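# Sweep lentils into scrap well, then set sponge down

## Task

Move every lentil from the counter into the scrap well while keeping all other items on the counter, then put the yellow sponge down so it rests entirely on open counter surface, clear of the well and not propped against anything. It fails if the gripper still supports most of the sponge's weight at the end, and nothing counts as done if it stays in place only because the robot holds it there.

## Robot and tools

Robot: one arm with six revolute joints and a parallel two-finger gripper. Its one camera, cam_wrist (504x504 pixels), rides on the hand. Occasionally something may briefly pull on a held part or shove a loose item. Nothing may leave the table.

Frame: the scene frame has its origin on the tabletop directly beneath the arm's base. +z is up, and +y lies to the left when facing along +x. The base may sit slightly tilted on the table. Positions are in metres. At long reach the printed hand position can be off from the true one. In the gripper's own axes, the fingers extend along +x and close along y. end_effector_position is the point between the pads, 3 to 4 cm short of the fingertips.

execute_actions takes "actions", a list that is empty or holds exactly one item, plus an optional "pictures" boolean (images come back by default).
- Empty list: no new command; it just reports the current state.
- Move: {"rows": [[...], ...], "steps": n}. There is a single arm, so each row is one list of 7 numbers: waist, shoulder, elbow, wrist pitch, wrist yaw, wrist roll, then the gripper opening. The six joint numbers are absolute target angles in radians, in the same form as the Joint positions line, not offsets. Ranges: waist -3.054 to 3.054, shoulder 0.000 to 3.142, elbow 0.000 to 2.356, wrist pitch -1.571 to 1.571, wrist yaw -1.571 to 1.571, wrist roll -3.142 to 3.142. The opening is a unitless value in [-1, 1]: +1 is fully open, the empty fingers touch near -0.80, and values below that close no further. You may send 1 to 15 rows. steps runs 1 to 15 (default 15), each step lasting 1/30 s. One row is applied per step, and the final row repeats if steps exceeds the row count.
- Wait: {"steps": n} with n up to 300 and no rows; it returns once that many steps have elapsed since the previous result, with your reply time included.
A call is rejected, and nothing is sent, if a joint target lies more than 0.010 rad outside its range and also further out than that joint's last reported angle. True joint ends may differ from the listed ones by up to 0.010 rad. A target past the real end is clipped to it, and the result may say "joint sent to its limit" (possibly about an earlier, still-running move). Not seeing that line does not prove there is room left.

Motion: joint speed is capped. Each step the commanded target may lead the measured angle by at most 0.211 rad (waist, shoulder, elbow), 0.213 (wrist pitch), 0.267 (wrist yaw), 0.228 (wrist roll). If the targets would put the gripper more than 70 mm from where it is measured, every target is pulled back toward the measured angles, so big moves take several calls. Friction can leave a joint short of its target, especially at far reach, and tiny turns may not happen at all; check Joint positions after each move. Between calls the arm keeps going toward the last row sent until it has practically stopped or a step gets HELD; after that, only a new action makes it travel on or push harder. Fingers still in motion keep moving.

Gripping: closing from fully open takes at least about 0.5 s. grip_measured is the measured finger opening on the same -1..1 scale. Away from +1, the fingers settle where grip_measured equals your command, down to the closed point. To hold something, command roughly 0.07 below grip_measured for a firm hold, less for a gentler one. Readings may carry a fixed error of about 1 mm of opening, and while squeezing a rigid part they read up to about 3 mm (0.061 on the scale) narrower than the pads really are. Items thinner than about 3 mm get proportionally less force, even at -1. Pad force tops out near 34 to 49 N, with a brief harder spike on first contact.

Result lines: the state line gives end_effector_position (m), end_effector_quat_wxyz, and linear (m/s) and angular (rad/s) velocities in the scene frame. Joint positions and Joint velocities list the six joints in order (rad, rad/s), then the pad gap (m, m/s; 0.088 m when fully open). Joint torques are each drive's total output, nonzero even in free air, with per-unit offset, scale and noise. External joint torques estimate outside resistance per joint, including friction, error and any held weight; "no reading" means none is available. "joint command not followed" means the clearance check altered or blocked targets (mounting blocks and posts count as part of the arm). HELD marks steps on which your row was not fully sent.

Things to avoid: a TORQUE FAULT happens when contact torque reaches a joint's load limit (waist 17, shoulder 21.1, elbow 21, wrist pitch 5.55, wrist yaw 5.53, wrist roll 5.19 N m; held weight counts). The arm then halts for 10 s and drops the rest of the call. Holding loads heats the motors: a MOTOR HOT warning starts at 50 °C, and at 95 °C an OVER-TEMPERATURE FAULT holds the arm; if it does not cool within 30 to 60 s, power cuts and the arm and gripper go limp. Avoid dropping things, slipping, slamming, hard impacts and heavy pushing, and move smoothly with modest effort.

zoom_image: {"camera": "cam_wrist", "region": [x0, y0, x1, y1]} returns a sharper crop of the latest wrist image. Coordinates are integer pixels with (0, 0) at the top-left; the box may be at most 504 by 504. Calibration is provided in OpenCV form (K, distortion D, T_world_to_cam, fovy_deg 62.856); the wrist camera pose follows from the reported joints, with small errors of its own.

finished_scene: {"scene": n} ends the current scene (give its number), grades it and moves on; it cannot be reversed. The goal must already hold and stay stable, with the sponge released. Replying without any tool call ends everything, so always make a call.

Each tool is called after "Call:" by a JSON object that holds its "api" and its "payload", one argument or row to a line.

## Session

Call:
{"api": "execute_actions", "payload": {
  "actions": []
}}

Scene clock: 0.00 s of 4539.00 s.
end_effector_position=(+0.3127, +0.0970, +0.1574) grip_measured=+0.827 end_effector_quat_wxyz=(+0.631, +0.320, +0.627, -0.328) end_effector_velocity=(-0.002, -0.002, -0.001) end_effector_angular_velocity=(-0.011, +0.009, -0.010)
Joint positions: [ 0.263  1.842  1.422 -1.189  0.014  1.26   0.08 ]
Joint velocities: [-0.002  0.002 -0.002 -0.007  0.007  0.007 -0.   ]
Joint torques (N m, as the arm reports them, + toward a larger angle): no reading
External joint torques (N m, as the arm's controller estimates them; a push from outside toward a larger angle lowers the number): no reading
Motor temperatures (°C, as the motors report them): [35 34 35 32 32 34]
Heat: hottest waist 35 °C (+0.0 °C/min).

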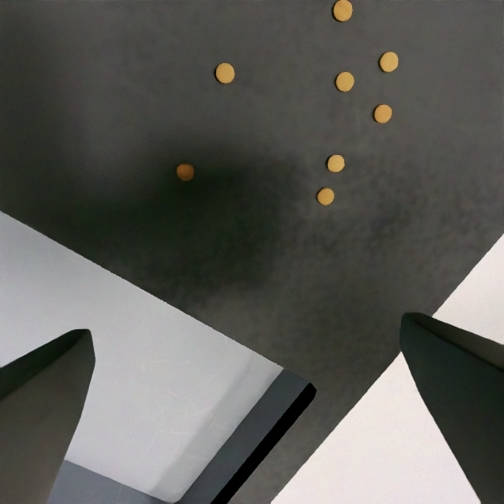

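Call:
{"api": "execute_actions", "payload": {
  "actions": [
    {"rows":[[0.263,1.45,1.4,-1.45,0,1.26,1]],"steps":15}
  ]
}}

Call:
{"api": "execute_actions", "payload": {
  "actions": [
    {"steps":20}
  ]
}}

Scene clock: 15.80 s of 4539.00 s.
end_effector_position=(+0.2351, +0.0738, +0.2575) grip_measured=+0.986 end_effector_quat_wxyz=(+0.656, +0.351, +0.599, -0.295) end_effector_velocity=(-0.011, -0.003, -0.006) end_effector_angular_velocity=(-0.011, +0.056, +0.006)
Joint positions: [ 0.263  1.449  1.406 -1.447  0.004  1.26   0.087]
Joint velocities: [-0.002 -0.002 -0.022 -0.037 -0.007 -0.007  0.   ]
Joint torques (N m, as the arm reports them, + toward a larger angle): [ 0.04 -4.92  4.85  0.28 -0.04  0.04]
External joint torques (N m, as the arm's controller estimates them; a push from outside toward a larger angle lowers the number): [ 0.04  0.09 -1.17 -0.23 -0.1   0.04]
Motor temperatures (°C, as the motors report them): [35 38 37 32 32 34]
Heat: hottest shoulder 38 °C (+11.4 °C/min).
Steps of this call (steps 1 to 90: nothing new was sent; then 12.30 s passed at rest; steps 91 to 105: all 15 steps of this action). Readings (joint positions):
91: [0.263 1.817 1.421 -1.216 0.013 1.260]
92: [0.263 1.788 1.413 -1.282 0.011 1.260]
94: [0.263 1.685 1.398 -1.377 0.008 1.260]
98: [0.263 1.479 1.409 -1.434 0.005 1.260]
105: the state above
camera_calibration (this result's frames):
cam_wrist: T_world_to_cam=[[-0.834736, -0.547603, -0.0578495, 0.252367], [-0.537528, 0.787537, 0.301411, 0.0217081], [-0.119495, 0.282695, -0.951738, 0.329034], [0, 0, 0, 1]] pos_world=[0.261647, 0.0280853, 0.32121]

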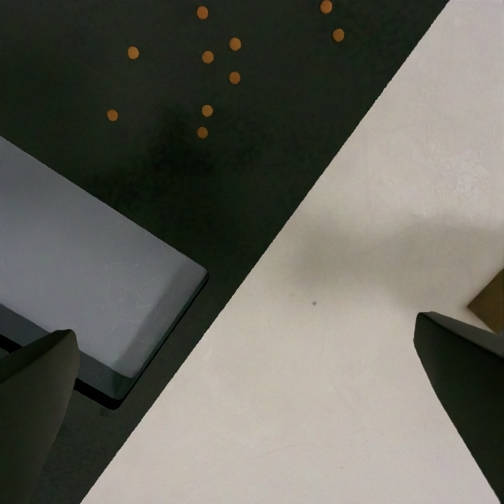

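Scene clock: 16.47 s of 4539.00 s.
end_effector_position=(+0.2347, +0.0736, +0.2573) grip_measured=+0.987 end_effector_quat_wxyz=(+0.656, +0.351, +0.599, -0.296) end_effector_velocity=(-0.007, +0.001, -0.002) end_effector_angular_velocity=(+0.010, +0.032, +0.022)
Joint positions: [ 0.263  1.449  1.406 -1.448  0.004  1.26   0.087]
Joint velocities: [-0.002 -0.002 -0.007 -0.022 -0.022 -0.022 -0.   ]
Joint torques (N m, as the arm reports them, + toward a larger angle): [ 0.04 -4.74  4.78  0.21 -0.05  0.02]
External joint torques (N m, as the arm's controller estimates them; a push from outside toward a larger angle lowers the number): [ 0.01 -0.17 -0.91 -0.26 -0.09  0.03]
Motor temperatures (°C, as the motors report them): [35 38 37 32 32 34]
Heat: hottest shoulder 38 °C (+10.9 °C/min).
Steps of this call (steps 1 to 15: the robot went on to your last target; steps 16 to 20: nothing new was sent). Readings (joint positions):
1: [0.263 1.449 1.406 -1.448 0.004 1.260]
2: [0.263 1.449 1.406 -1.448 0.004 1.260]
4: [0.263 1.449 1.406 -1.448 0.004 1.260]
8: [0.263 1.449 1.406 -1.448 0.004 1.260]
20: the state above
The arm was judged still, so your last target was given up. Only a new action makes it travel on or press farther. Fingers that are still opening or closing keep moving.
camera_calibration (this result's frames):
cam_wrist: T_world_to_cam=[[-0.834837, -0.54764, -0.0560154, 0.251537], [-0.536984, 0.787709, 0.301932, 0.0213686], [-0.121226, 0.282143, -0.951682, 0.329321], [0, 0, 0, 1]] pos_world=[0.26139, 0.0280037, 0.321047]

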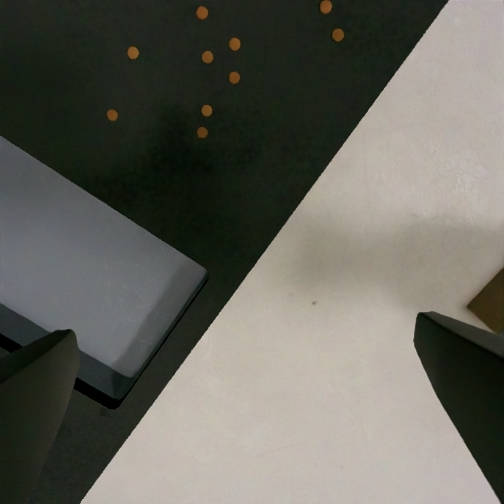

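Call:
{"api": "execute_actions", "payload": {
  "actions": [
    {"rows":[[0.0,1.25,1.3,-1.2,0,0,1]],"steps":15}
  ]
}}

Call:
{"api": "execute_actions", "payload": {
  "actions": [
    {"steps":25}
  ]
}}

Scene clock: 32.13 s of 4539.00 s.
end_effector_position=(+0.2604, +0.0099, +0.2897) grip_measured=+0.987 end_effector_quat_wxyz=(+0.844, +0.094, +0.527, -0.042) end_effector_velocity=(+0.007, -0.003, +0.003) end_effector_angular_velocity=(-0.881, -0.092, +1.793)
Joint positions: [ 0.004  1.249  1.308 -1.203  0.004  0.245  0.087]
Joint velocities: [-0.017 -0.002 -0.002  0.037 -0.007 -2.015 -0.   ]
Joint torques (N m, as the arm reports them, + toward a larger angle): [-0.41 -3.63  4.77  0.99 -0.12 -0.09]
External joint torques (N m, as the arm's controller estimates them; a push from outside toward a larger angle lowers the number): [-0.46 -0.09 -1.36 -0.06 -0.11 -0.09]
Motor temperatures (°C, as the motors report them): [35 38 38 32 32 34]
Heat: hottest shoulder 38 °C (+5.6 °C/min).
Steps of this call (steps 1 to 90: nothing new was sent; then 12.17 s passed at rest; steps 91 to 105: all 15 steps of this action). Readings (joint positions):
91: [0.236 1.415 1.381 -1.390 -0.010 1.197]
92: [0.180 1.380 1.349 -1.327 -0.011 1.126]
94: [0.068 1.314 1.325 -1.266 0.003 0.992]
98: [0.010 1.250 1.322 -1.216 0.005 0.721]
105: the state above
camera_calibration (this result's frames):
cam_wrist: T_world_to_cam=[[-0.227244, -0.97016, -0.0845545, 0.0941055], [-0.966946, 0.235095, -0.0987186, 0.30916], [0.115651, 0.0593265, -0.991517, 0.333244], [0, 0, 0, 1]] pos_world=[0.281785, -0.00115469, 0.368894]

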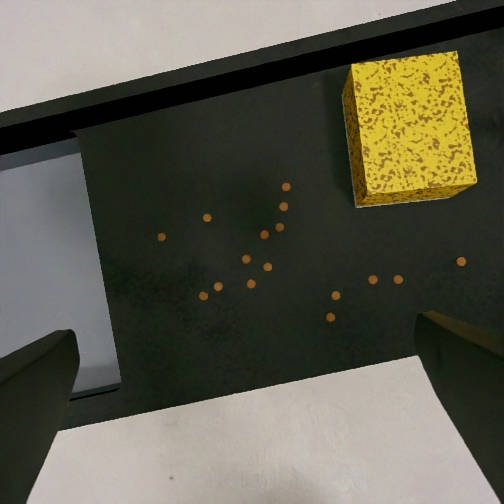

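Scene clock: 32.97 s of 4539.00 s.
end_effector_position=(+0.2606, +0.0097, +0.2897) grip_measured=+0.987 end_effector_quat_wxyz=(+0.849, -0.008, +0.528, +0.022) end_effector_velocity=(+0.001, -0.001, +0.000) end_effector_angular_velocity=(+0.004, -0.007, +0.002)
Joint positions: [ 0.003  1.249  1.308 -1.202  0.003  0.003  0.087]
Joint velocities: [-0.007 -0.002 -0.002  0.007 -0.007 -0.007 -0.   ]
Joint torques (N m, as the arm reports them, + toward a larger angle): [-0.27 -3.79  5.    1.02 -0.11 -0.07]
External joint torques (N m, as the arm's controller estimates them; a push from outside toward a larger angle lowers the number): [-0.3  -0.28 -1.18 -0.08 -0.1  -0.07]
Motor temperatures (°C, as the motors report them): [35 38 38 32 32 34]
Heat: hottest shoulder 38 °C (+5.5 °C/min).
Steps of this call (steps 1 to 25: the robot went on to your last target). Readings (joint positions):
1: [0.004 1.249 1.308 -1.202 0.004 0.177]
2: [0.004 1.249 1.308 -1.202 0.004 0.123]
4: [0.004 1.249 1.308 -1.202 0.003 0.060]
8: [0.004 1.249 1.308 -1.202 0.003 0.016]
25: the state above
camera_calibration (this result's frames):
cam_wrist: T_world_to_cam=[[-0.0122824, -0.999719, 0.0202611, 0.00791003], [-0.992819, 0.00978129, -0.119227, 0.324226], [0.118995, -0.02158, -0.99266, 0.333553], [0, 0, 0, 1]] pos_world=[0.282304, 0.0119345, 0.369601]

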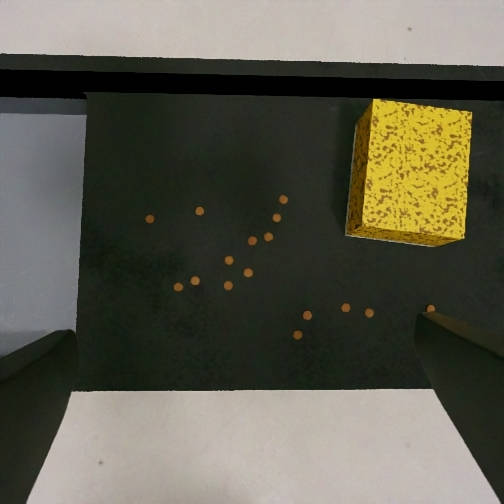

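Call:
{"api": "execute_actions", "payload": {
  "actions": [
    {"rows":[[-0.2,1.6,1.55,-1.25,0,-0.15,1],[-0.3,1.8,1.65,-1.25,0,-0.2,1],[-0.372,1.9,1.75,-1.25,0,-0.235,1],[-0.372,2.0,1.8,-1.25,0,-0.235,1],[-0.372,2.1,1.82,-1.25,0,-0.235,1],[-0.372,2.178,1.832,-1.257,0,-0.235,1]],"steps":15}
  ]
}}

Call:
{"api": "execute_actions", "payload": {
  "actions": [
    {"rows":[[-0.372,2.178,1.832,-1.257,0,-0.235,1]],"steps":12}
  ]
}}

Scene clock: 56.60 s of 4539.00 s.
end_effector_position=(+0.3877, -0.1337, +0.1934) grip_measured=+0.988 end_effector_quat_wxyz=(+0.753, +0.028, +0.656, -0.040) end_effector_velocity=(+0.059, -0.006, -0.616) end_effector_angular_velocity=(+0.506, +1.491, +0.054)
Joint positions: [-0.37   2.031  1.823 -1.251  0.001 -0.23   0.087]
Joint velocities: [-0.002  1.57   0.002 -0.007 -0.007 -0.022 -0.   ]
Joint torques (N m, as the arm reports them, + toward a larger angle): [ 0.23 -8.47  6.08  0.08 -0.01 -0.11]
External joint torques (N m, as the arm's controller estimates them; a push from outside toward a larger angle lowers the number): [ 0.02  0.72  0.37 -0.32  0.03 -0.11]
Motor temperatures (°C, as the motors report them): [35 37 39 34 32 34]
Heat: hottest elbow 39 °C (+4.2 °C/min).
Steps of this call (steps 1 to 15: the robot went on to your last target; steps 16 to 90: nothing new was sent; then 20.13 s passed at rest; steps 91 to 105: all 15 steps of this action). Readings (joint positions):
91: [-0.025 1.285 1.345 -1.238 -0.011 -0.041]
92: [-0.075 1.329 1.398 -1.239 -0.010 -0.083]
94: [-0.179 1.436 1.512 -1.226 -0.007 -0.149]
98: [-0.336 1.666 1.736 -1.243 0.000 -0.211]
105: the state above
camera_calibration (this result's frames):
cam_wrist: T_world_to_cam=[[-0.141201, -0.988364, 0.0565588, -0.0874555], [-0.968464, 0.149753, 0.199125, 0.388084], [-0.205278, -0.0266586, -0.978341, 0.341947], [0, 0, 0, 1]] pos_world=[0.433691, -0.135439, 0.26221]

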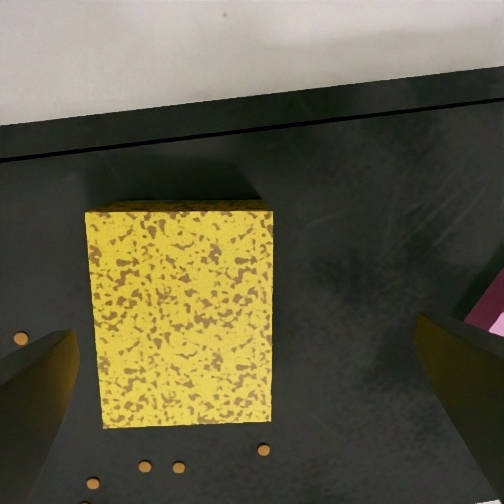

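Scene clock: 57.00 s of 4539.00 s.
end_effector_position=(+0.3897, -0.1331, +0.1369) grip_measured=+0.988 end_effector_quat_wxyz=(+0.705, +0.040, +0.708, -0.024) end_effector_velocity=(-0.001, +0.003, +0.000) end_effector_angular_velocity=(+0.023, +0.000, -0.010)
Joint positions: [-0.37   2.178  1.829 -1.256  0.001 -0.233  0.087]
Joint velocities: [-0.002 -0.002 -0.002 -0.007 -0.022  0.007 -0.   ]
Joint torques (N m, as the arm reports them, + toward a larger angle): [  0.06 -10.01   5.58   0.13  -0.01  -0.11]
External joint torques (N m, as the arm's controller estimates them; a push from outside toward a larger angle lowers the number): [-0.18 -0.11 -0.16 -0.19  0.03 -0.11]
Motor temperatures (°C, as the motors report them): [35 37 39 34 32 34]
Heat: hottest elbow 39 °C (+4.2 °C/min).
Steps of this call (steps 1 to 12: all 12 steps of this action). Readings (joint positions):
1: [-0.370 2.078 1.823 -1.251 0.001 -0.231]
2: [-0.370 2.118 1.823 -1.252 0.001 -0.232]
4: [-0.370 2.170 1.820 -1.255 0.001 -0.232]
8: [-0.370 2.182 1.823 -1.256 0.001 -0.233]
12: the state above
camera_calibration (this result's frames):
cam_wrist: T_world_to_cam=[[-0.129507, -0.991144, 0.0293492, -0.0845798], [-0.932066, 0.131781, 0.33747, 0.365622], [-0.338349, 0.0163494, -0.940879, 0.339555], [0, 0, 0, 1]] pos_world=[0.444718, -0.137564, 0.198576]

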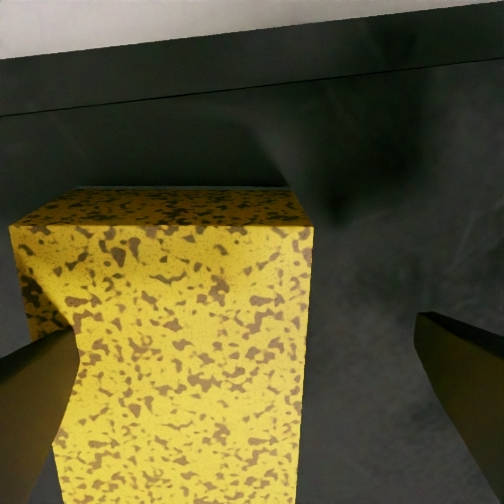

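Call:
{"api": "execute_actions", "payload": {
  "actions": [
    {"rows":[[-0.35,2.13,1.76,-1.23,0,-0.21,1],[-0.324,2.085,1.688,-1.206,0,-0.187,1]],"steps":15}
  ]
}}

Scene clock: 80.50 s of 4539.00 s.
end_effector_position=(+0.3760, -0.1083, +0.1361) grip_measured=+0.988 end_effector_quat_wxyz=(+0.704, +0.038, +0.708, -0.023) end_effector_velocity=(-0.007, +0.002, -0.005) end_effector_angular_velocity=(+0.014, +0.024, +0.005)
Joint positions: [-0.322  2.096  1.697 -1.208  0.001 -0.19   0.087]
Joint velocities: [-0.002 -0.002 -0.022 -0.007 -0.007 -0.007  0.   ]
Joint torques (N m, as the arm reports them, + toward a larger angle): [ -0.02 -10.32   4.43   0.3   -0.04   0.1 ]
External joint torques (N m, as the arm's controller estimates them; a push from outside toward a larger angle lowers the number): [-0.23 -0.98 -1.21  0.01 -0.01  0.1 ]
Motor temperatures (°C, as the motors report them): [35 46 40 33 32 34]
Heat: hottest shoulder 46 °C (+8.1 °C/min).
Steps of this call (steps 1 to 15: the robot went on to your last target; steps 16 to 90: nothing new was sent; then 20.00 s passed at rest; steps 91 to 105: all 15 steps of this action). Readings (joint positions):
91: [-0.370 2.172 1.817 -1.246 0.001 -0.229]
92: [-0.365 2.155 1.787 -1.229 0.001 -0.218]
94: [-0.349 2.123 1.734 -1.227 0.001 -0.203]
98: [-0.323 2.100 1.705 -1.211 0.001 -0.193]
105: the state above
camera_calibration (this result's frames):
cam_wrist: T_world_to_cam=[[-0.124141, -0.991788, 0.0307641, -0.0641008], [-0.932145, 0.127192, 0.33901, 0.349174], [-0.340139, 0.0134086, -0.94028, 0.334046], [0, 0, 0, 1]] pos_world=[0.431145, -0.112465, 0.197696]

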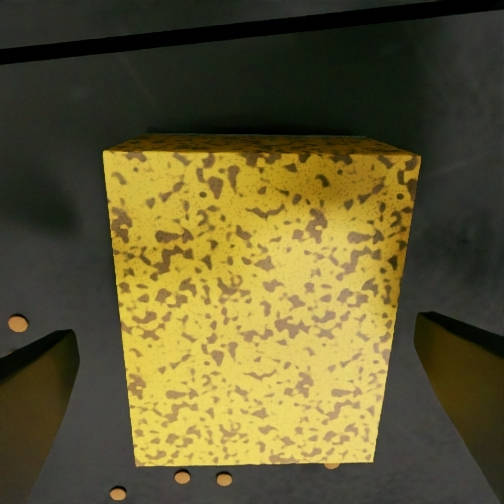

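Call:
{"api": "execute_actions", "payload": {
  "actions": [
    {"rows":[[-0.334,2.09,1.66,-1.17,0,-0.197,1],[-0.334,2.095,1.63,-1.13,0,-0.197,1],[-0.334,2.10,1.605,-1.10,0,-0.197,1]],"steps":15}
  ]
}}

Scene clock: 83.57 s of 4539.00 s.
end_effector_position=(+0.3758, -0.1119, +0.1148) grip_measured=+0.988 end_effector_quat_wxyz=(+0.711, +0.038, +0.701, -0.026) end_effector_velocity=(-0.005, -0.001, -0.002) end_effector_angular_velocity=(-0.002, +0.018, +0.005)
Joint positions: [-0.332  2.096  1.612 -1.103  0.001 -0.195  0.087]
Joint velocities: [-0.002 -0.002 -0.012 -0.007  0.007 -0.007 -0.   ]
Joint torques (N m, as the arm reports them, + toward a larger angle): [-0.07 -8.95  4.43  0.34 -0.02 -0.04]
External joint torques (N m, as the arm's controller estimates them; a push from outside toward a larger angle lowers the number): [-0.26  0.34 -1.18 -0.01  0.01 -0.04]
Motor temperatures (°C, as the motors report them): [35 47 40 33 32 34]
Heat: hottest shoulder 47 °C (+9.1 °C/min).
Steps of this call (steps 1 to 15: the robot went on to your last target; steps 16 to 77: nothing new was sent; steps 78 to 92: all 15 steps of this action). Readings (joint positions):
78: [-0.323 2.095 1.690 -1.198 0.001 -0.189]
79: [-0.324 2.094 1.678 -1.177 0.001 -0.190]
81: [-0.328 2.093 1.648 -1.137 0.001 -0.192]
85: [-0.332 2.096 1.614 -1.112 0.001 -0.194]
92: the state above
camera_calibration (this result's frames):
cam_wrist: T_world_to_cam=[[-0.130082, -0.990934, 0.0335773, -0.0650014], [-0.937837, 0.133961, 0.32018, 0.361769], [-0.321776, 0.0101598, -0.946761, 0.3075], [0, 0, 0, 1]] pos_world=[0.429771, -0.115999, 0.17748]

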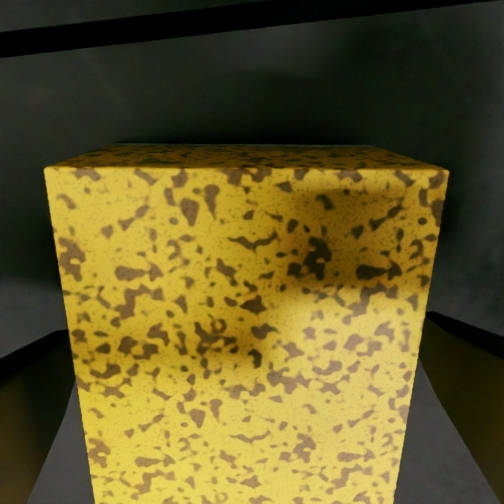

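Call:
{"api": "execute_actions", "payload": {
  "actions": [
    {"rows":[[-0.334,2.105,1.59,-1.085,0,-0.197,1],[-0.334,2.11,1.575,-1.065,0,-0.197,1],[-0.334,2.114,1.562,-1.05,0,-0.197,1]],"steps":14}
  ]
}}

Scene clock: 88.17 s of 4539.00 s.
end_effector_position=(+0.3746, -0.1112, +0.1005) grip_measured=+0.988 end_effector_quat_wxyz=(+0.711, +0.038, +0.702, -0.026) end_effector_velocity=(-0.001, -0.002, +0.001) end_effector_angular_velocity=(-0.006, +0.004, +0.005)
Joint positions: [-0.332  2.106  1.569 -1.052  0.001 -0.195  0.087]
Joint velocities: [-0.002 -0.002  0.002 -0.007  0.007 -0.007 -0.   ]
Joint torques (N m, as the arm reports them, + toward a larger angle): [-0.01 -8.62  4.21  0.3  -0.02 -0.07]
External joint torques (N m, as the arm's controller estimates them; a push from outside toward a larger angle lowers the number): [-0.25  0.66 -1.36 -0.06  0.01 -0.07]
Motor temperatures (°C, as the motors report them): [35 47 40 33 32 34]
Heat: hottest shoulder 47 °C (+9.0 °C/min).
Steps of this call (steps 1 to 15: the robot went on to your last target; steps 16 to 90: nothing new was sent; then 1.13 s passed at rest; steps 91 to 104: all 14 steps of this action). Readings (joint positions):
91: [-0.332 2.096 1.609 -1.097 0.001 -0.195]
92: [-0.332 2.096 1.603 -1.088 0.001 -0.195]
94: [-0.332 2.097 1.588 -1.068 0.001 -0.195]
98: [-0.332 2.105 1.571 -1.057 0.001 -0.195]
104: the state above
camera_calibration (this result's frames):
cam_wrist: T_world_to_cam=[[-0.129983, -0.990957, 0.0332824, -0.064037], [-0.937255, 0.133752, 0.321968, 0.364673], [-0.323508, 0.0106562, -0.946165, 0.29426], [0, 0, 0, 1]] pos_world=[0.428663, -0.11537, 0.163137]

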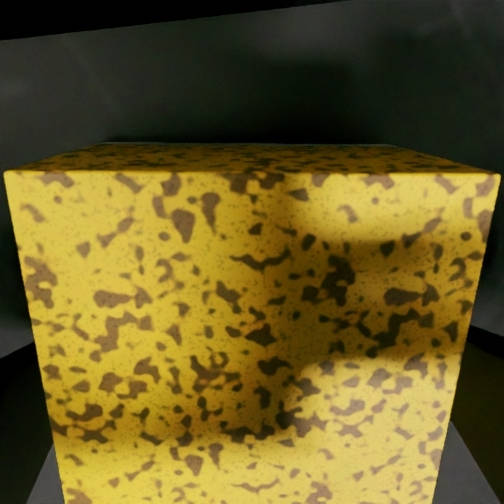

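Call:
{"api": "execute_actions", "payload": {
  "actions": [
    {"rows":[[-0.334,2.118,1.553,-1.04,0,-0.197,1],[-0.334,2.118,1.553,-1.04,0,-0.197,1],[-0.334,2.118,1.553,-1.04,0,-0.197,1],[-0.334,2.118,1.553,-1.04,0,-0.197,1],[-0.334,2.118,1.553,-1.04,0,-0.197,0.8],[-0.334,2.118,1.553,-1.04,0,-0.197,0.65],[-0.334,2.118,1.553,-1.04,0,-0.197,0.55]],"steps":15}
  ]
}}

Scene clock: 93.40 s of 4539.00 s.
end_effector_position=(+0.3743, -0.1111, +0.0981) grip_measured=+0.564 end_effector_quat_wxyz=(+0.711, +0.038, +0.702, -0.026) end_effector_velocity=(-0.006, +0.002, -0.001) end_effector_angular_velocity=(+0.014, +0.023, +0.020)
Joint positions: [-0.332  2.107  1.561 -1.042  0.001 -0.195  0.067]
Joint velocities: [-0.002 -0.002 -0.007 -0.022 -0.007 -0.022 -0.007]
Joint torques (N m, as the arm reports them, + toward a larger angle): [-0.06 -8.18  4.41  0.33 -0.03 -0.09]
External joint torques (N m, as the arm's controller estimates them; a push from outside toward a larger angle lowers the number): [-0.33  1.04 -1.08  0.01  0.01 -0.08]
Motor temperatures (°C, as the motors report them): [35 47 40 33 32 34]
Heat: hottest shoulder 47 °C (+9.0 °C/min).
Steps of this call (steps 1 to 15: the robot went on to your last target; steps 16 to 90: nothing new was sent; then 1.73 s passed at rest; steps 91 to 105: all 15 steps of this action). Readings (joint positions):
91: [-0.332 2.106 1.567 -1.049 0.001 -0.195]
92: [-0.332 2.106 1.566 -1.047 0.001 -0.195]
94: [-0.332 2.106 1.563 -1.044 0.001 -0.195]
98: [-0.332 2.107 1.561 -1.043 0.001 -0.195]
105: the state above
camera_calibration (this result's frames):
cam_wrist: T_world_to_cam=[[-0.130003, -0.990953, 0.0333414, -0.0638558], [-0.937372, 0.133794, 0.32161, 0.365268], [-0.323162, 0.010557, -0.946285, 0.29171], [0, 0, 0, 1]] pos_world=[0.428359, -0.115228, 0.160696]

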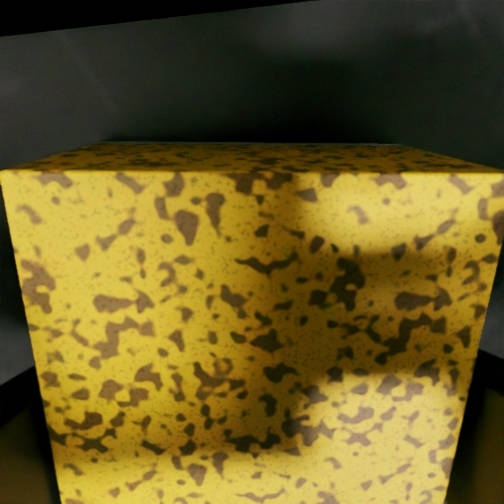

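Call:
{"api": "execute_actions", "payload": {
  "actions": [
    {"rows":[[-0.334,2.118,1.553,-1.04,0,-0.197,0.4],[-0.334,2.118,1.553,-1.04,0,-0.197,0.3]],"steps":12}
  ]
}}

Scene clock: 101.37 s of 4539.00 s.
end_effector_position=(+0.3743, -0.1111, +0.0981) grip_measured=+0.307 end_effector_quat_wxyz=(+0.711, +0.038, +0.702, -0.026) end_effector_velocity=(+0.002, +0.002, +0.000) end_effector_angular_velocity=(+0.005, -0.009, +0.010)
Joint positions: [-0.332  2.107  1.561 -1.042  0.001 -0.195  0.054]
Joint velocities: [ 0.002 -0.002 -0.002  0.007 -0.007 -0.007 -0.002]
Joint torques (N m, as the arm reports them, + toward a larger angle): [ 0.02 -8.15  4.36  0.32 -0.03 -0.06]
External joint torques (N m, as the arm's controller estimates them; a push from outside toward a larger angle lowers the number): [-0.24  1.11 -1.2  -0.03  0.01 -0.05]
Motor temperatures (°C, as the motors report them): [35 47 40 33 32 34]
Heat: hottest shoulder 47 °C (+9.1 °C/min).
Steps of this call (steps 1 to 15: the robot went on to your last target; steps 16 to 90: nothing new was sent; then 4.57 s passed at rest; steps 91 to 102: all 12 steps of this action). Readings (joint positions):
91: [-0.332 2.107 1.561 -1.042 0.001 -0.195]
92: [-0.332 2.107 1.561 -1.042 0.001 -0.195]
94: [-0.332 2.107 1.561 -1.042 0.001 -0.195]
98: [-0.332 2.107 1.561 -1.042 0.001 -0.195]
102: the state above
camera_calibration (this result's frames):
cam_wrist: T_world_to_cam=[[-0.130003, -0.990953, 0.0333414, -0.0638558], [-0.937372, 0.133794, 0.32161, 0.365268], [-0.323162, 0.010557, -0.946285, 0.29171], [0, 0, 0, 1]] pos_world=[0.428359, -0.115228, 0.160696]

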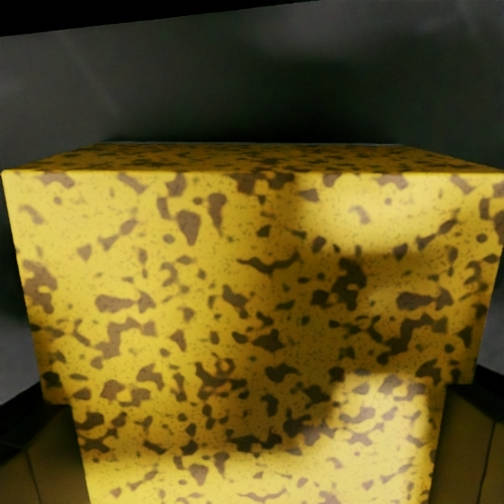

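Call:
{"api": "execute_actions", "payload": {
  "actions": [
    {"rows":[[-0.334,2.10,1.57,-1.07,0,-0.197,0.3],[-0.334,2.09,1.59,-1.10,0,-0.197,0.3],[-0.334,2.08,1.62,-1.14,0,-0.197,0.3]],"steps":14}
  ]
}}

Scene clock: 105.07 s of 4539.00 s.
end_effector_position=(+0.3695, -0.1101, +0.1192) grip_measured=+0.304 end_effector_quat_wxyz=(+0.704, +0.040, +0.709, -0.024) end_effector_velocity=(-0.009, +0.000, +0.002) end_effector_angular_velocity=(+0.002, +0.032, +0.020)
Joint positions: [-0.332  2.086  1.614 -1.137  0.001 -0.195  0.054]
Joint velocities: [-0.002 -0.007 -0.002 -0.037  0.007 -0.022 -0.   ]
Joint torques (N m, as the arm reports them, + toward a larger angle): [-0.1  -9.85  5.76  0.1  -0.01 -0.07]
External joint torques (N m, as the arm's controller estimates them; a push from outside toward a larger angle lowers the number): [-0.29 -0.65  0.16 -0.22  0.02 -0.07]
Motor temperatures (°C, as the motors report them): [35 48 40 33 32 34]
Heat: hottest shoulder 48 °C (+9.1 °C/min).
Steps of this call (steps 1 to 15: the robot went on to your last target; steps 16 to 90: nothing new was sent; then 0.23 s passed at rest; steps 91 to 104: all 14 steps of this action). Readings (joint positions):
91: [-0.332 2.107 1.561 -1.045 0.001 -0.195]
92: [-0.332 2.107 1.565 -1.060 0.001 -0.195]
94: [-0.332 2.107 1.583 -1.104 0.001 -0.195]
98: [-0.332 2.092 1.608 -1.129 0.001 -0.195]
104: the state above
camera_calibration (this result's frames):
cam_wrist: T_world_to_cam=[[-0.128979, -0.991187, 0.0302038, -0.0642592], [-0.931006, 0.131523, 0.340485, 0.348968], [-0.341457, 0.0157954, -0.939765, 0.316717], [0, 0, 0, 1]] pos_world=[0.424748, -0.114593, 0.180762]

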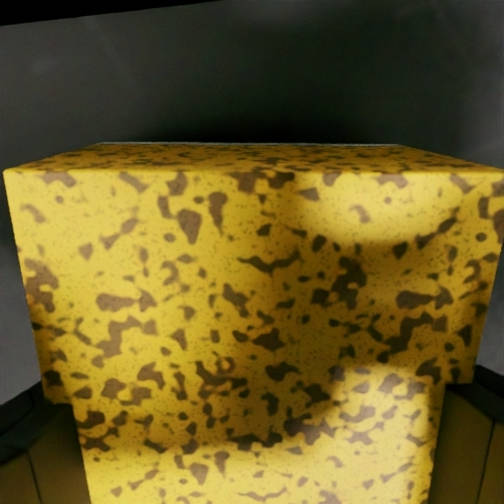

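Call:
{"api": "execute_actions", "payload": {
  "actions": [
    {"rows":[[-0.32,2.04,1.54,-1.11,0,-0.23,0.3],[-0.305,2.0,1.47,-1.08,0,-0.25,0.3],[-0.299,1.97,1.425,-1.057,0,-0.254,0.3],[-0.299,1.97,1.425,-1.057,0,-0.254,0.3],[-0.299,1.97,1.425,-1.057,0,-0.254,0.3],[-0.299,1.97,1.425,-1.057,0,-0.254,0.3],[-0.299,1.97,1.425,-1.057,0,-0.254,0.3],[-0.299,1.97,1.425,-1.057,0,-0.254,0.3],[-0.299,1.975,1.40,-1.03,0,-0.254,0.3],[-0.299,1.984,1.37,-0.989,0,-0.254,0.3]],"steps":15}
  ]
}}

Scene clock: 120.10 s of 4539.00 s.
end_effector_position=(+0.3416, -0.0895, +0.0991) grip_measured=+0.304 end_effector_quat_wxyz=(+0.707, +0.008, +0.707, +0.006) end_effector_velocity=(-0.004, +0.002, -0.020) end_effector_angular_velocity=(+0.018, -0.018, +0.014)
Joint positions: [-0.299  1.982  1.38  -1.001  0.001 -0.251  0.054]
Joint velocities: [-0.007 -0.002 -0.085  0.095 -0.022 -0.022 -0.   ]
Joint torques (N m, as the arm reports them, + toward a larger angle): [ 0.1  -8.17  4.5   0.47 -0.01 -0.08]
External joint torques (N m, as the arm's controller estimates them; a push from outside toward a larger angle lowers the number): [-0.05  0.54 -1.36  0.    0.03 -0.08]
Motor temperatures (°C, as the motors report them): [35 50 41 33 32 34]
Heat: hottest shoulder 50 °C (+11.2 °C/min). Fold the arm in close to its base before you think long.
MOTOR HOT: a motor reached 50 °C. Now the hottest motor, joint 2 (shoulder), reports 50 °C. The temperature limit of the motors' drives, at which the controller stops the arm, is 95 °C. To cool a motor, set the load down, stop pushing, or move to a pose that needs little force.
Steps of this call (steps 1 to 15: the robot went on to your last target; steps 16 to 90: nothing new was sent; then 11.53 s passed at rest; steps 91 to 105: all 15 steps of this action). Readings (joint positions):
91: [-0.332 2.079 1.602 -1.127 0.001 -0.203]
92: [-0.329 2.062 1.572 -1.108 0.001 -0.216]
94: [-0.319 2.020 1.498 -1.093 0.001 -0.235]
98: [-0.300 1.987 1.444 -1.066 0.001 -0.248]
105: the state above
camera_calibration (this result's frames):
cam_wrist: T_world_to_cam=[[-0.0404519, -0.998674, 0.0318384, -0.0779059], [-0.941317, 0.0487762, 0.33398, 0.323881], [-0.335091, -0.0164599, -0.942042, 0.283136], [0, 0, 0, 1]] pos_world=[0.396599, -0.0889399, 0.161037]

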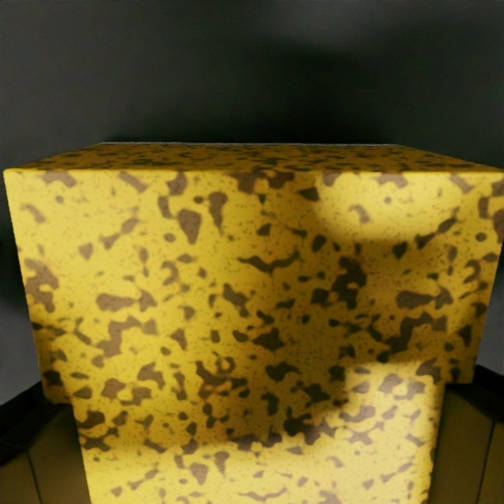

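Call:
{"api": "execute_actions", "payload": {
  "actions": [
    {"rows":[[-0.299,1.986,1.366,-0.989,0,-0.254,0.3],[-0.299,1.986,1.366,-0.989,0,-0.254,0.3],[-0.299,1.986,1.366,-0.989,0,-0.254,0.3],[-0.28,1.98,1.36,-0.986,0,-0.235,0.3],[-0.26,1.974,1.352,-0.984,0,-0.215,0.3],[-0.24,1.968,1.344,-0.982,0,-0.195,0.3],[-0.215,1.961,1.337,-0.979,0,-0.17,0.3],[-0.19,1.956,1.33,-0.977,0,-0.145,0.3],[-0.16,1.951,1.323,-0.975,0,-0.115,0.3],[-0.13,1.947,1.317,-0.974,0,-0.085,0.3],[-0.10,1.945,1.314,-0.973,0,-0.055,0.3],[-0.07,1.943,1.312,-0.972,0,-0.025,0.3],[-0.04,1.943,1.312,-0.972,0,0.005,0.3]],"steps":15}
  ]
}}

Scene clock: 129.30 s of 4539.00 s.
end_effector_position=(+0.3433, -0.0062, +0.0967) grip_measured=+0.304 end_effector_quat_wxyz=(+0.706, +0.000, +0.708, +0.009) end_effector_velocity=(-0.009, +0.209, -0.002) end_effector_angular_velocity=(+0.018, +0.019, +0.215)
Joint positions: [-0.062  1.954  1.324 -0.975 -0.    -0.029  0.054]
Joint velocities: [ 0.589 -0.022 -0.051  0.007 -0.037  0.374 -0.   ]
Joint torques (N m, as the arm reports them, + toward a larger angle): [-1.89 -9.07  4.01  0.31  0.03  0.15]
External joint torques (N m, as the arm's controller estimates them; a push from outside toward a larger angle lowers the number): [-0.14 -1.06 -1.27  0.   -0.12  0.11]
Motor temperatures (°C, as the motors report them): [35 50 40 33 32 34]
Heat: hottest shoulder 50 °C (+7.1 °C/min). Fold the arm in close to its base before you think long.
MOTOR HOT: still on. Now the hottest motor, joint 2 (shoulder), reports 50 °C; a drive's own limit is 95 °C.
Steps of this call (steps 1 to 15: the robot went on to your last target; steps 16 to 90: nothing new was sent; then 5.70 s passed at rest; steps 91 to 105: all 15 steps of this action). Readings (joint positions):
91: [-0.299 1.982 1.377 -0.991 0.001 -0.251]
92: [-0.299 1.982 1.376 -0.991 0.001 -0.251]
94: [-0.298 1.982 1.374 -0.990 0.001 -0.250]
98: [-0.254 1.977 1.353 -0.983 0.001 -0.192]
105: the state above
camera_calibration (this result's frames):
cam_wrist: T_world_to_cam=[[-0.0259772, -0.998925, 0.0383805, -0.000131771], [-0.941222, 0.0373754, 0.335716, 0.321939], [-0.33679, -0.0274036, -0.941181, 0.283158], [0, 0, 0, 1]] pos_world=[0.398377, -0.00440468, 0.158428]

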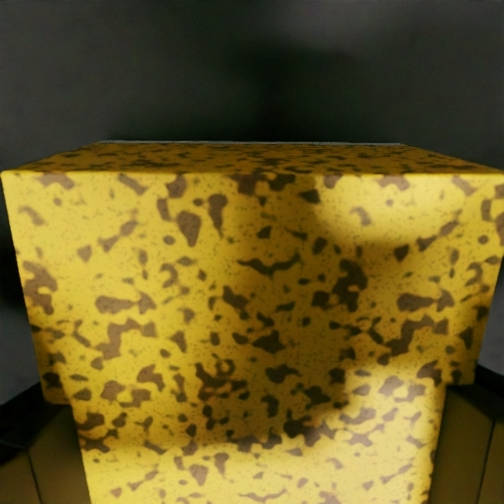

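Continue.

Call:
{"api": "execute_actions", "payload": {
  "actions": [
    {"rows":[[-0.02,1.943,1.312,-0.972,0,0.025,0.3],[0.01,1.944,1.314,-0.973,0,0.055,0.3],[0.04,1.946,1.317,-0.974,0,0.085,0.3],[0.07,1.95,1.322,-0.975,0,0.115,0.3],[0.10,1.955,1.329,-0.977,0,0.145,0.3],[0.13,1.96,1.336,-0.979,0,0.175,0.3],[0.16,1.968,1.346,-0.982,0,0.205,0.3],[0.19,1.977,1.358,-0.985,0,0.235,0.3],[0.22,1.986,1.372,-0.989,0,0.265,0.3],[0.25,1.997,1.388,-0.994,0,0.295,0.3],[0.28,2.008,1.404,-0.999,0,0.325,0.3]],"steps":15}
  ]
}}

Scene clock: 132.87 s of 4539.00 s.
end_effector_position=(+0.3384, +0.1147, +0.1003) grip_measured=+0.304 end_effector_quat_wxyz=(+0.709, -0.006, +0.705, +0.009) end_effector_velocity=(-0.023, +0.059, -0.005) end_effector_angular_velocity=(-0.018, +0.064, -0.024)
Joint positions: [ 0.281  1.994  1.392 -0.994 -0.     0.306  0.054]
Joint velocities: [ 0.173  0.046  0.046 -0.066 -0.007  0.198 -0.   ]
Joint torques (N m, as the arm reports them, + toward a larger angle): [-1.5  -7.35  6.07  0.09  0.07  0.14]
External joint torques (N m, as the arm's controller estimates them; a push from outside toward a larger angle lowers the number): [-0.13  1.01  0.63 -0.22 -0.08  0.11]
Motor temperatures (°C, as the motors report them): [35 50 40 33 32 34]
Heat: hottest shoulder 50 °C (+6.0 °C/min). Fold the arm in close to its base before you think long.
MOTOR HOT: still on. Now the hottest motor, joint 2 (shoulder), reports 50 °C; a drive's own limit is 95 °C.
Steps of this call (steps 1 to 30: the robot went on to your last target; steps 31 to 90: nothing new was sent; then 0.07 s passed at rest; steps 91 to 105: all 15 steps of this action). Readings (joint positions):
91: [-0.037 1.953 1.320 -0.974 -0.001 0.008]
92: [-0.032 1.953 1.320 -0.974 -0.000 0.022]
94: [-0.003 1.953 1.320 -0.974 0.001 0.062]
98: [0.114 1.957 1.330 -0.979 0.001 0.167]
105: the state above
camera_calibration (this result's frames):
cam_wrist: T_world_to_cam=[[-0.0182495, -0.998725, 0.047059, 0.116891], [-0.944713, 0.032636, 0.326269, 0.314228], [-0.327389, -0.038503, -0.944105, 0.286636], [0, 0, 0, 1]] pos_world=[0.39283, 0.117523, 0.162591]

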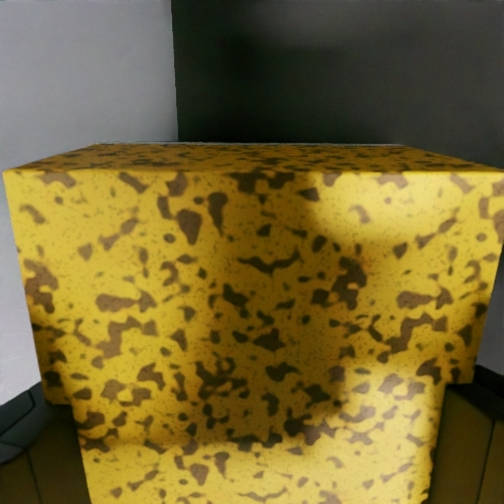

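Call:
{"api": "execute_actions", "payload": {
  "actions": [
    {"rows":[[0.28,1.97,1.45,-1.06,0,0.325,0.3],[0.28,1.9,1.47,-1.12,0,0.325,0.3],[0.2,1.75,1.45,-1.2,0,0.25,0.3],[0.1,1.6,1.42,-1.25,0,0.15,0.3],[0.05,1.45,1.36,-1.25,0,0.05,0.3]],"steps":15}
  ]
}}

Scene clock: 136.67 s of 4539.00 s.
end_effector_position=(+0.2832, +0.0246, +0.2582) grip_measured=+0.304 end_effector_quat_wxyz=(+0.801, -0.003, +0.599, +0.022) end_effector_velocity=(-0.034, -0.003, +0.047) end_effector_angular_velocity=(+0.000, -0.125, +0.062)
Joint positions: [ 0.049  1.445  1.376 -1.246  0.003  0.057  0.054]
Joint velocities: [-0.002 -0.193 -0.002 -0.066 -0.007 -0.066 -0.   ]
Joint torques (N m, as the arm reports them, + toward a larger angle): [ 0.1  -2.54  3.94  0.62 -0.09 -0.09]
External joint torques (N m, as the arm's controller estimates them; a push from outside toward a larger angle lowers the number): [ 0.16  0.01 -0.62 -0.31 -0.09 -0.09]
Motor temperatures (°C, as the motors report them): [35 50 40 33 32 34]
Heat: hottest shoulder 50 °C (+5.0 °C/min). Fold the arm in close to its base before you think long.
MOTOR HOT: still on. Now the hottest motor, joint 2 (shoulder), reports 50 °C; a drive's own limit is 95 °C.
Steps of this call (steps 1 to 30: the robot went on to your last target; steps 31 to 90: nothing new was sent; then 0.30 s passed at rest; steps 91 to 105: all 15 steps of this action). Readings (joint positions):
91: [0.281 1.998 1.405 -1.015 -0.000 0.323]
92: [0.281 1.989 1.417 -1.042 -0.000 0.323]
94: [0.260 1.933 1.420 -1.117 -0.004 0.276]
98: [0.105 1.730 1.389 -1.206 -0.000 0.120]
105: the state above
camera_calibration (this result's frames):
cam_wrist: T_world_to_cam=[[-0.0126158, -0.999789, 0.0162223, 0.0248352], [-0.99849, 0.0134635, 0.0532574, 0.299728], [-0.0534646, -0.0155259, -0.998449, 0.350033], [0, 0, 0, 1]] pos_world=[0.318303, 0.0262291, 0.333125]

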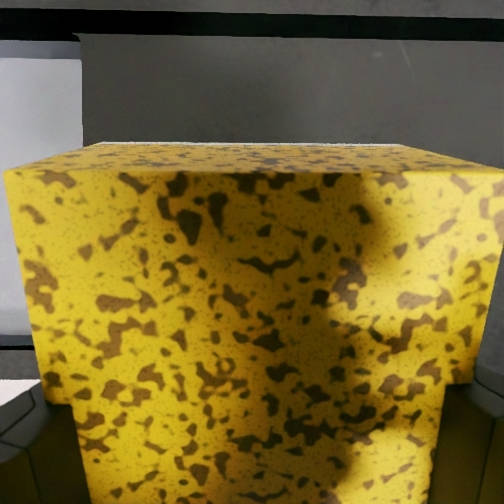

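Call:
{"api": "execute_actions", "payload": {
  "actions": [
    {"rows":[[-0.15,1.5,1.36,-1.2,0,-0.1,0.3],[-0.35,1.6,1.36,-1.15,0,-0.3,0.3],[-0.5,1.7,1.37,-1.12,0,-0.45,0.3],[-0.636,1.8,1.37,-1.1,0,-0.591,0.3],[-0.636,1.86,1.37,-1.08,0,-0.591,0.3],[-0.636,1.915,1.37,-1.055,0,-0.591,0.3]],"steps":15}
  ]
}}

Call:
{"api": "execute_actions", "payload": {
  "actions": [
    {"rows":[[-0.636,1.915,1.37,-1.055,0,-0.591,0.3],[-0.636,1.915,1.37,-1.055,0,-0.591,0.3],[-0.636,1.915,1.37,-1.055,0,-0.591,0.3],[-0.636,1.915,1.37,-1.055,0,-0.591,0.3],[-0.636,1.925,1.34,-1.02,0,-0.591,0.3],[-0.636,1.93,1.32,-0.99,0,-0.591,0.3],[-0.636,1.94,1.297,-0.969,0,-0.591,0.3]],"steps":14}
  ]
}}

Scene clock: 143.37 s of 4539.00 s.
end_effector_position=(+0.2885, -0.1839, +0.1213) grip_measured=+0.304 end_effector_quat_wxyz=(+0.711, +0.008, +0.703, +0.007) end_effector_velocity=(-0.167, -0.253, -0.070) end_effector_angular_velocity=(+0.096, +0.162, -0.542)
Joint positions: [-0.607  1.903  1.373 -1.061  0.003 -0.56   0.054]
Joint velocities: [-0.877  0.178 -0.017  0.022  0.022 -0.33  -0.   ]
Joint torques (N m, as the arm reports them, + toward a larger angle): [ 3.4  -8.42  4.91  0.28 -0.17 -0.14]
External joint torques (N m, as the arm's controller estimates them; a push from outside toward a larger angle lowers the number): [ 0.28  0.96 -1.37 -0.02  0.17 -0.08]
Motor temperatures (°C, as the motors report them): [35 48 40 33 32 34]
Heat: hottest shoulder 48 °C (+1.0 °C/min). Fold the arm in close to its base before you think long.
MOTOR HOT: still on. Now the hottest motor, joint 2 (shoulder), reports 48 °C; a drive's own limit is 95 °C.
Steps of this call (steps 1 to 30: the robot went on to your last target; steps 31 to 90: nothing new was sent; then 3.20 s passed at rest; steps 91 to 105: all 15 steps of this action). Readings (joint positions):
91: [0.026 1.456 1.366 -1.243 -0.011 0.008]
92: [-0.021 1.476 1.367 -1.222 -0.011 -0.051]
94: [-0.119 1.544 1.378 -1.168 -0.005 -0.150]
98: [-0.291 1.724 1.379 -1.100 -0.005 -0.340]
105: the state above
camera_calibration (this result's frames):
cam_wrist: T_world_to_cam=[[-0.039911, -0.998743, 0.030332, -0.174975], [-0.945764, 0.0475536, 0.321356, 0.27367], [-0.322394, -0.0158613, -0.946473, 0.281658], [0, 0, 0, 1]] pos_world=[0.342648, -0.183301, 0.183944]

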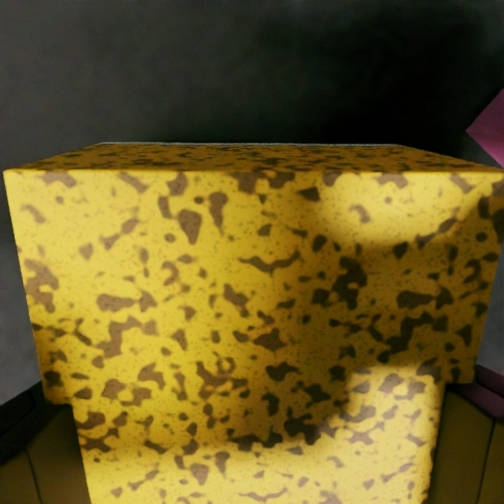

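Scene clock: 143.83 s of 4539.00 s.
end_effector_position=(+0.2807, -0.1900, +0.0944) grip_measured=+0.304 end_effector_quat_wxyz=(+0.707, +0.011, +0.707, +0.010) end_effector_velocity=(+0.005, -0.000, +0.000) end_effector_angular_velocity=(+0.006, -0.031, +0.004)
Joint positions: [-0.636  1.935  1.304 -0.975  0.003 -0.588  0.054]
Joint velocities: [-0.002 -0.002 -0.002  0.022 -0.022 -0.007 -0.   ]
Joint torques (N m, as the arm reports them, + toward a larger angle): [ 0.31 -7.56  4.24  0.35 -0.13 -0.07]
External joint torques (N m, as the arm's controller estimates them; a push from outside toward a larger angle lowers the number): [ 0.08  0.38 -1.07  0.06 -0.07 -0.07]
Motor temperatures (°C, as the motors report them): [35 48 40 33 32 34]
Heat: hottest shoulder 48 °C (+1.0 °C/min). Fold the arm in close to its base before you think long.
MOTOR HOT: still on. Now the hottest motor, joint 2 (shoulder), reports 48 °C; a drive's own limit is 95 °C.
Steps of this call (steps 1 to 14: all 14 steps of this action). Readings (joint positions):
1: [-0.630 1.906 1.373 -1.061 0.003 -0.569]
2: [-0.641 1.907 1.373 -1.060 0.003 -0.575]
4: [-0.643 1.907 1.373 -1.058 0.003 -0.582]
8: [-0.637 1.914 1.335 -0.998 0.003 -0.587]
14: the state above
camera_calibration (this result's frames):
cam_wrist: T_world_to_cam=[[-0.0403247, -0.998925, 0.0228558, -0.179819], [-0.941725, 0.045641, 0.333274, 0.272578], [-0.333959, -0.00808468, -0.942553, 0.257884], [0, 0, 0, 1]] pos_world=[0.335565, -0.189982, 0.156336]

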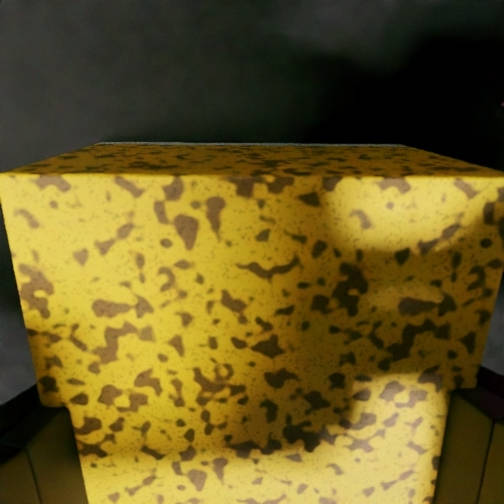

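Call:
{"api": "execute_actions", "payload": {
  "actions": [
    {"rows":[[-0.61,1.915,1.272,-0.962,0,-0.565,0.3],[-0.585,1.897,1.247,-0.955,0,-0.54,0.3],[-0.559,1.88,1.224,-0.95,0,-0.514,0.3],[-0.53,1.865,1.203,-0.945,0,-0.485,0.3],[-0.50,1.848,1.18,-0.94,0,-0.455,0.3],[-0.475,1.834,1.163,-0.937,0,-0.43,0.3],[-0.445,1.818,1.143,-0.932,0,-0.40,0.3],[-0.415,1.803,1.125,-0.928,0,-0.37,0.3],[-0.383,1.791,1.109,-0.926,0,-0.338,0.3],[-0.35,1.78,1.096,-0.924,0,-0.305,0.3],[-0.317,1.77,1.084,-0.922,0,-0.272,0.3],[-0.285,1.762,1.075,-0.921,0,-0.24,0.3],[-0.25,1.754,1.066,-0.919,0,-0.205,0.3],[-0.215,1.746,1.057,-0.918,0,-0.17,0.3],[-0.182,1.741,1.05,-0.917,0,-0.137,0.3]],"steps":15}
  ]
}}

Call:
{"api": "execute_actions", "payload": {
  "actions": [
    {"rows":[[-0.145,1.736,1.044,-0.916,0,-0.10,0.3],[-0.11,1.733,1.04,-0.915,0,-0.065,0.3],[-0.075,1.731,1.038,-0.915,0,-0.03,0.3],[-0.04,1.73,1.037,-0.915,0,0.005,0.3],[-0.005,1.731,1.038,-0.915,0,0.04,0.3],[0.03,1.733,1.04,-0.915,0,0.075,0.3],[0.065,1.736,1.044,-0.916,0,0.11,0.3],[0.10,1.741,1.05,-0.917,0,0.145,0.3],[0.135,1.747,1.057,-0.918,0,0.18,0.3],[0.17,1.754,1.066,-0.919,0,0.215,0.3],[0.205,1.762,1.075,-0.921,0,0.25,0.3],[0.24,1.772,1.087,-0.922,0,0.285,0.3],[0.27,1.782,1.098,-0.924,0,0.315,0.3],[0.303,1.795,1.114,-0.926,0,0.348,0.3],[0.335,1.808,1.13,-0.93,0,0.38,0.3]],"steps":15}
  ]
}}

Call:
{"api": "execute_actions", "payload": {
  "actions": [
    {"rows":[[0.36,1.82,1.145,-0.933,0,0.405,0.3]],"steps":8}
  ]
}}

Scene clock: 155.40 s of 4539.00 s.
end_effector_position=(+0.2824, -0.0634, +0.0949) grip_measured=+0.304 end_effector_quat_wxyz=(+0.704, +0.006, +0.710, +0.006) end_effector_velocity=(-0.007, +0.302, +0.006) end_effector_angular_velocity=(-0.013, +0.021, +0.024)
Joint positions: [-0.262  1.768  1.08  -0.922  0.003 -0.216  0.054]
Joint velocities: [ 0.999 -0.242 -0.286  0.022 -0.022  0.974 -0.   ]
Joint torques (N m, as the arm reports them, + toward a larger angle): [ 0.39 -7.57  4.14  0.24 -0.12  0.15]
External joint torques (N m, as the arm's controller estimates them; a push from outside toward a larger angle lowers the number): [ 0.33 -1.03 -0.99 -0.04 -0.09  0.16]
Motor temperatures (°C, as the motors report them): [35 48 40 33 32 34]
Heat: hottest shoulder 48 °C (+1.0 °C/min). Fold the arm in close to its base before you think long.
MOTOR HOT: still on. Now the hottest motor, joint 2 (shoulder), reports 48 °C; a drive's own limit is 95 °C.
Steps of this call (steps 1 to 15: the robot went on to your last target; steps 16 to 90: nothing new was sent; then 8.07 s passed at rest; steps 91 to 105: all 15 steps of this action). Readings (joint positions):
91: [-0.635 1.933 1.300 -0.968 0.003 -0.585]
92: [-0.629 1.927 1.290 -0.961 0.003 -0.573]
94: [-0.600 1.904 1.258 -0.954 0.003 -0.535]
98: [-0.487 1.845 1.179 -0.939 0.003 -0.435]
105: the state above
camera_calibration (this result's frames):
cam_wrist: T_world_to_cam=[[-0.0381779, -0.998675, 0.0345052, -0.0549892], [-0.939012, 0.0476639, 0.340565, 0.26696], [-0.341758, -0.0193988, -0.939588, 0.261199], [0, 0, 0, 1]] pos_world=[0.337846, -0.0625737, 0.1564]

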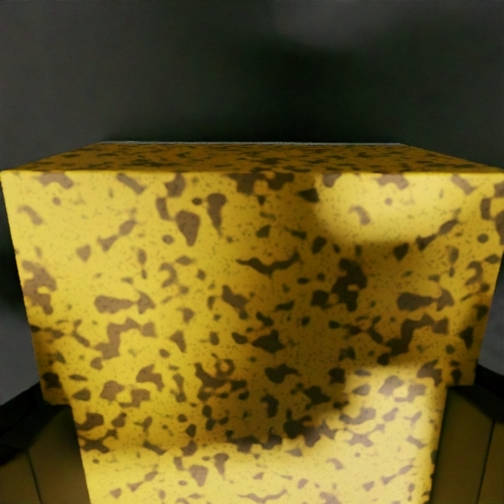

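Scene clock: 155.90 s of 4539.00 s.
end_effector_position=(+0.2798, +0.0863, +0.0976) grip_measured=+0.304 end_effector_quat_wxyz=(+0.707, -0.000, +0.707, -0.000) end_effector_velocity=(+0.003, +0.301, +0.005) end_effector_angular_velocity=(-0.019, -0.022, +0.009)
Joint positions: [ 0.256  1.774  1.093 -0.923  0.003  0.301  0.054]
Joint velocities: [ 0.969  0.31   0.388 -0.066 -0.007  0.96   0.   ]
Joint torques (N m, as the arm reports them, + toward a larger angle): [ 0.28 -5.85  5.7   0.03 -0.09  0.09]
External joint torques (N m, as the arm's controller estimates them; a push from outside toward a larger angle lowers the number): [ 0.18  0.73  0.52 -0.28 -0.1   0.09]
Motor temperatures (°C, as the motors report them): [35 48 40 33 32 34]
Heat: hottest shoulder 48 °C (+1.0 °C/min). Fold the arm in close to its base before you think long.
MOTOR HOT: still on. Now the hottest motor, joint 2 (shoulder), reports 48 °C; a drive's own limit is 95 °C.
Steps of this call (steps 1 to 15: all 15 steps of this action). Readings (joint positions):
1: [-0.228 1.761 1.072 -0.921 0.003 -0.182]
2: [-0.194 1.755 1.065 -0.920 0.003 -0.147]
4: [-0.124 1.746 1.054 -0.918 0.003 -0.078]
8: [0.016 1.743 1.050 -0.917 0.003 0.062]
15: the state above
camera_calibration (this result's frames):
cam_wrist: T_world_to_cam=[[-0.0384802, -0.997882, 0.0524469, 0.0926344], [-0.941724, 0.0537673, 0.332062, 0.257441], [-0.334179, -0.0366126, -0.941798, 0.265354], [0, 0, 0, 1]] pos_world=[0.334678, 0.0883117, 0.159565]

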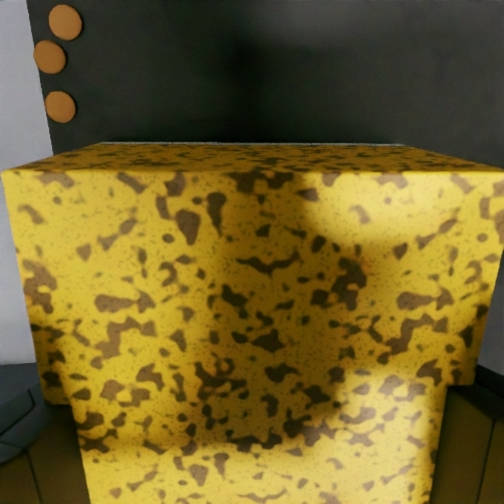

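Scene clock: 156.17 s of 4539.00 s.
end_effector_position=(+0.2781, +0.1188, +0.0975) grip_measured=+0.304 end_effector_quat_wxyz=(+0.707, -0.003, +0.708, +0.002) end_effector_velocity=(+0.005, +0.003, -0.001) end_effector_angular_velocity=(+0.010, -0.004, -0.083)
Joint positions: [ 0.358  1.81   1.135 -0.931 -0.     0.397  0.054]
Joint velocities: [-0.002  0.017  0.017  0.007 -0.007  0.081  0.   ]
Joint torques (N m, as the arm reports them, + toward a larger angle): [ 0.07 -6.14  5.5   0.02  0.09  0.07]
External joint torques (N m, as the arm's controller estimates them; a push from outside toward a larger angle lowers the number): [-0.01  0.77  0.11 -0.33  0.07  0.06]
Motor temperatures (°C, as the motors report them): [35 48 40 33 32 34]
Heat: hottest shoulder 48 °C (+1.0 °C/min). Fold the arm in close to its base before you think long.
MOTOR HOT: still on. Now the hottest motor, joint 2 (shoulder), reports 48 °C; a drive's own limit is 95 °C.
Steps of this call (steps 1 to 8: all 8 steps of this action). Readings (joint positions):
1: [0.287 1.785 1.106 -0.925 0.003 0.332]
2: [0.314 1.795 1.118 -0.925 0.001 0.354]
4: [0.348 1.805 1.130 -0.927 -0.000 0.379]
8: the state above
camera_calibration (this result's frames):
cam_wrist: T_world_to_cam=[[-0.0323996, -0.998076, 0.0528557, 0.123286], [-0.941732, 0.0481997, 0.332892, 0.254747], [-0.3348, -0.0389903, -0.941482, 0.266282], [0, 0, 0, 1]] pos_world=[0.333049, 0.121152, 0.15938]

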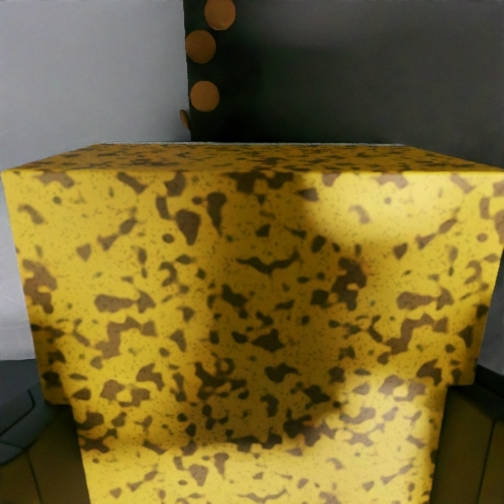

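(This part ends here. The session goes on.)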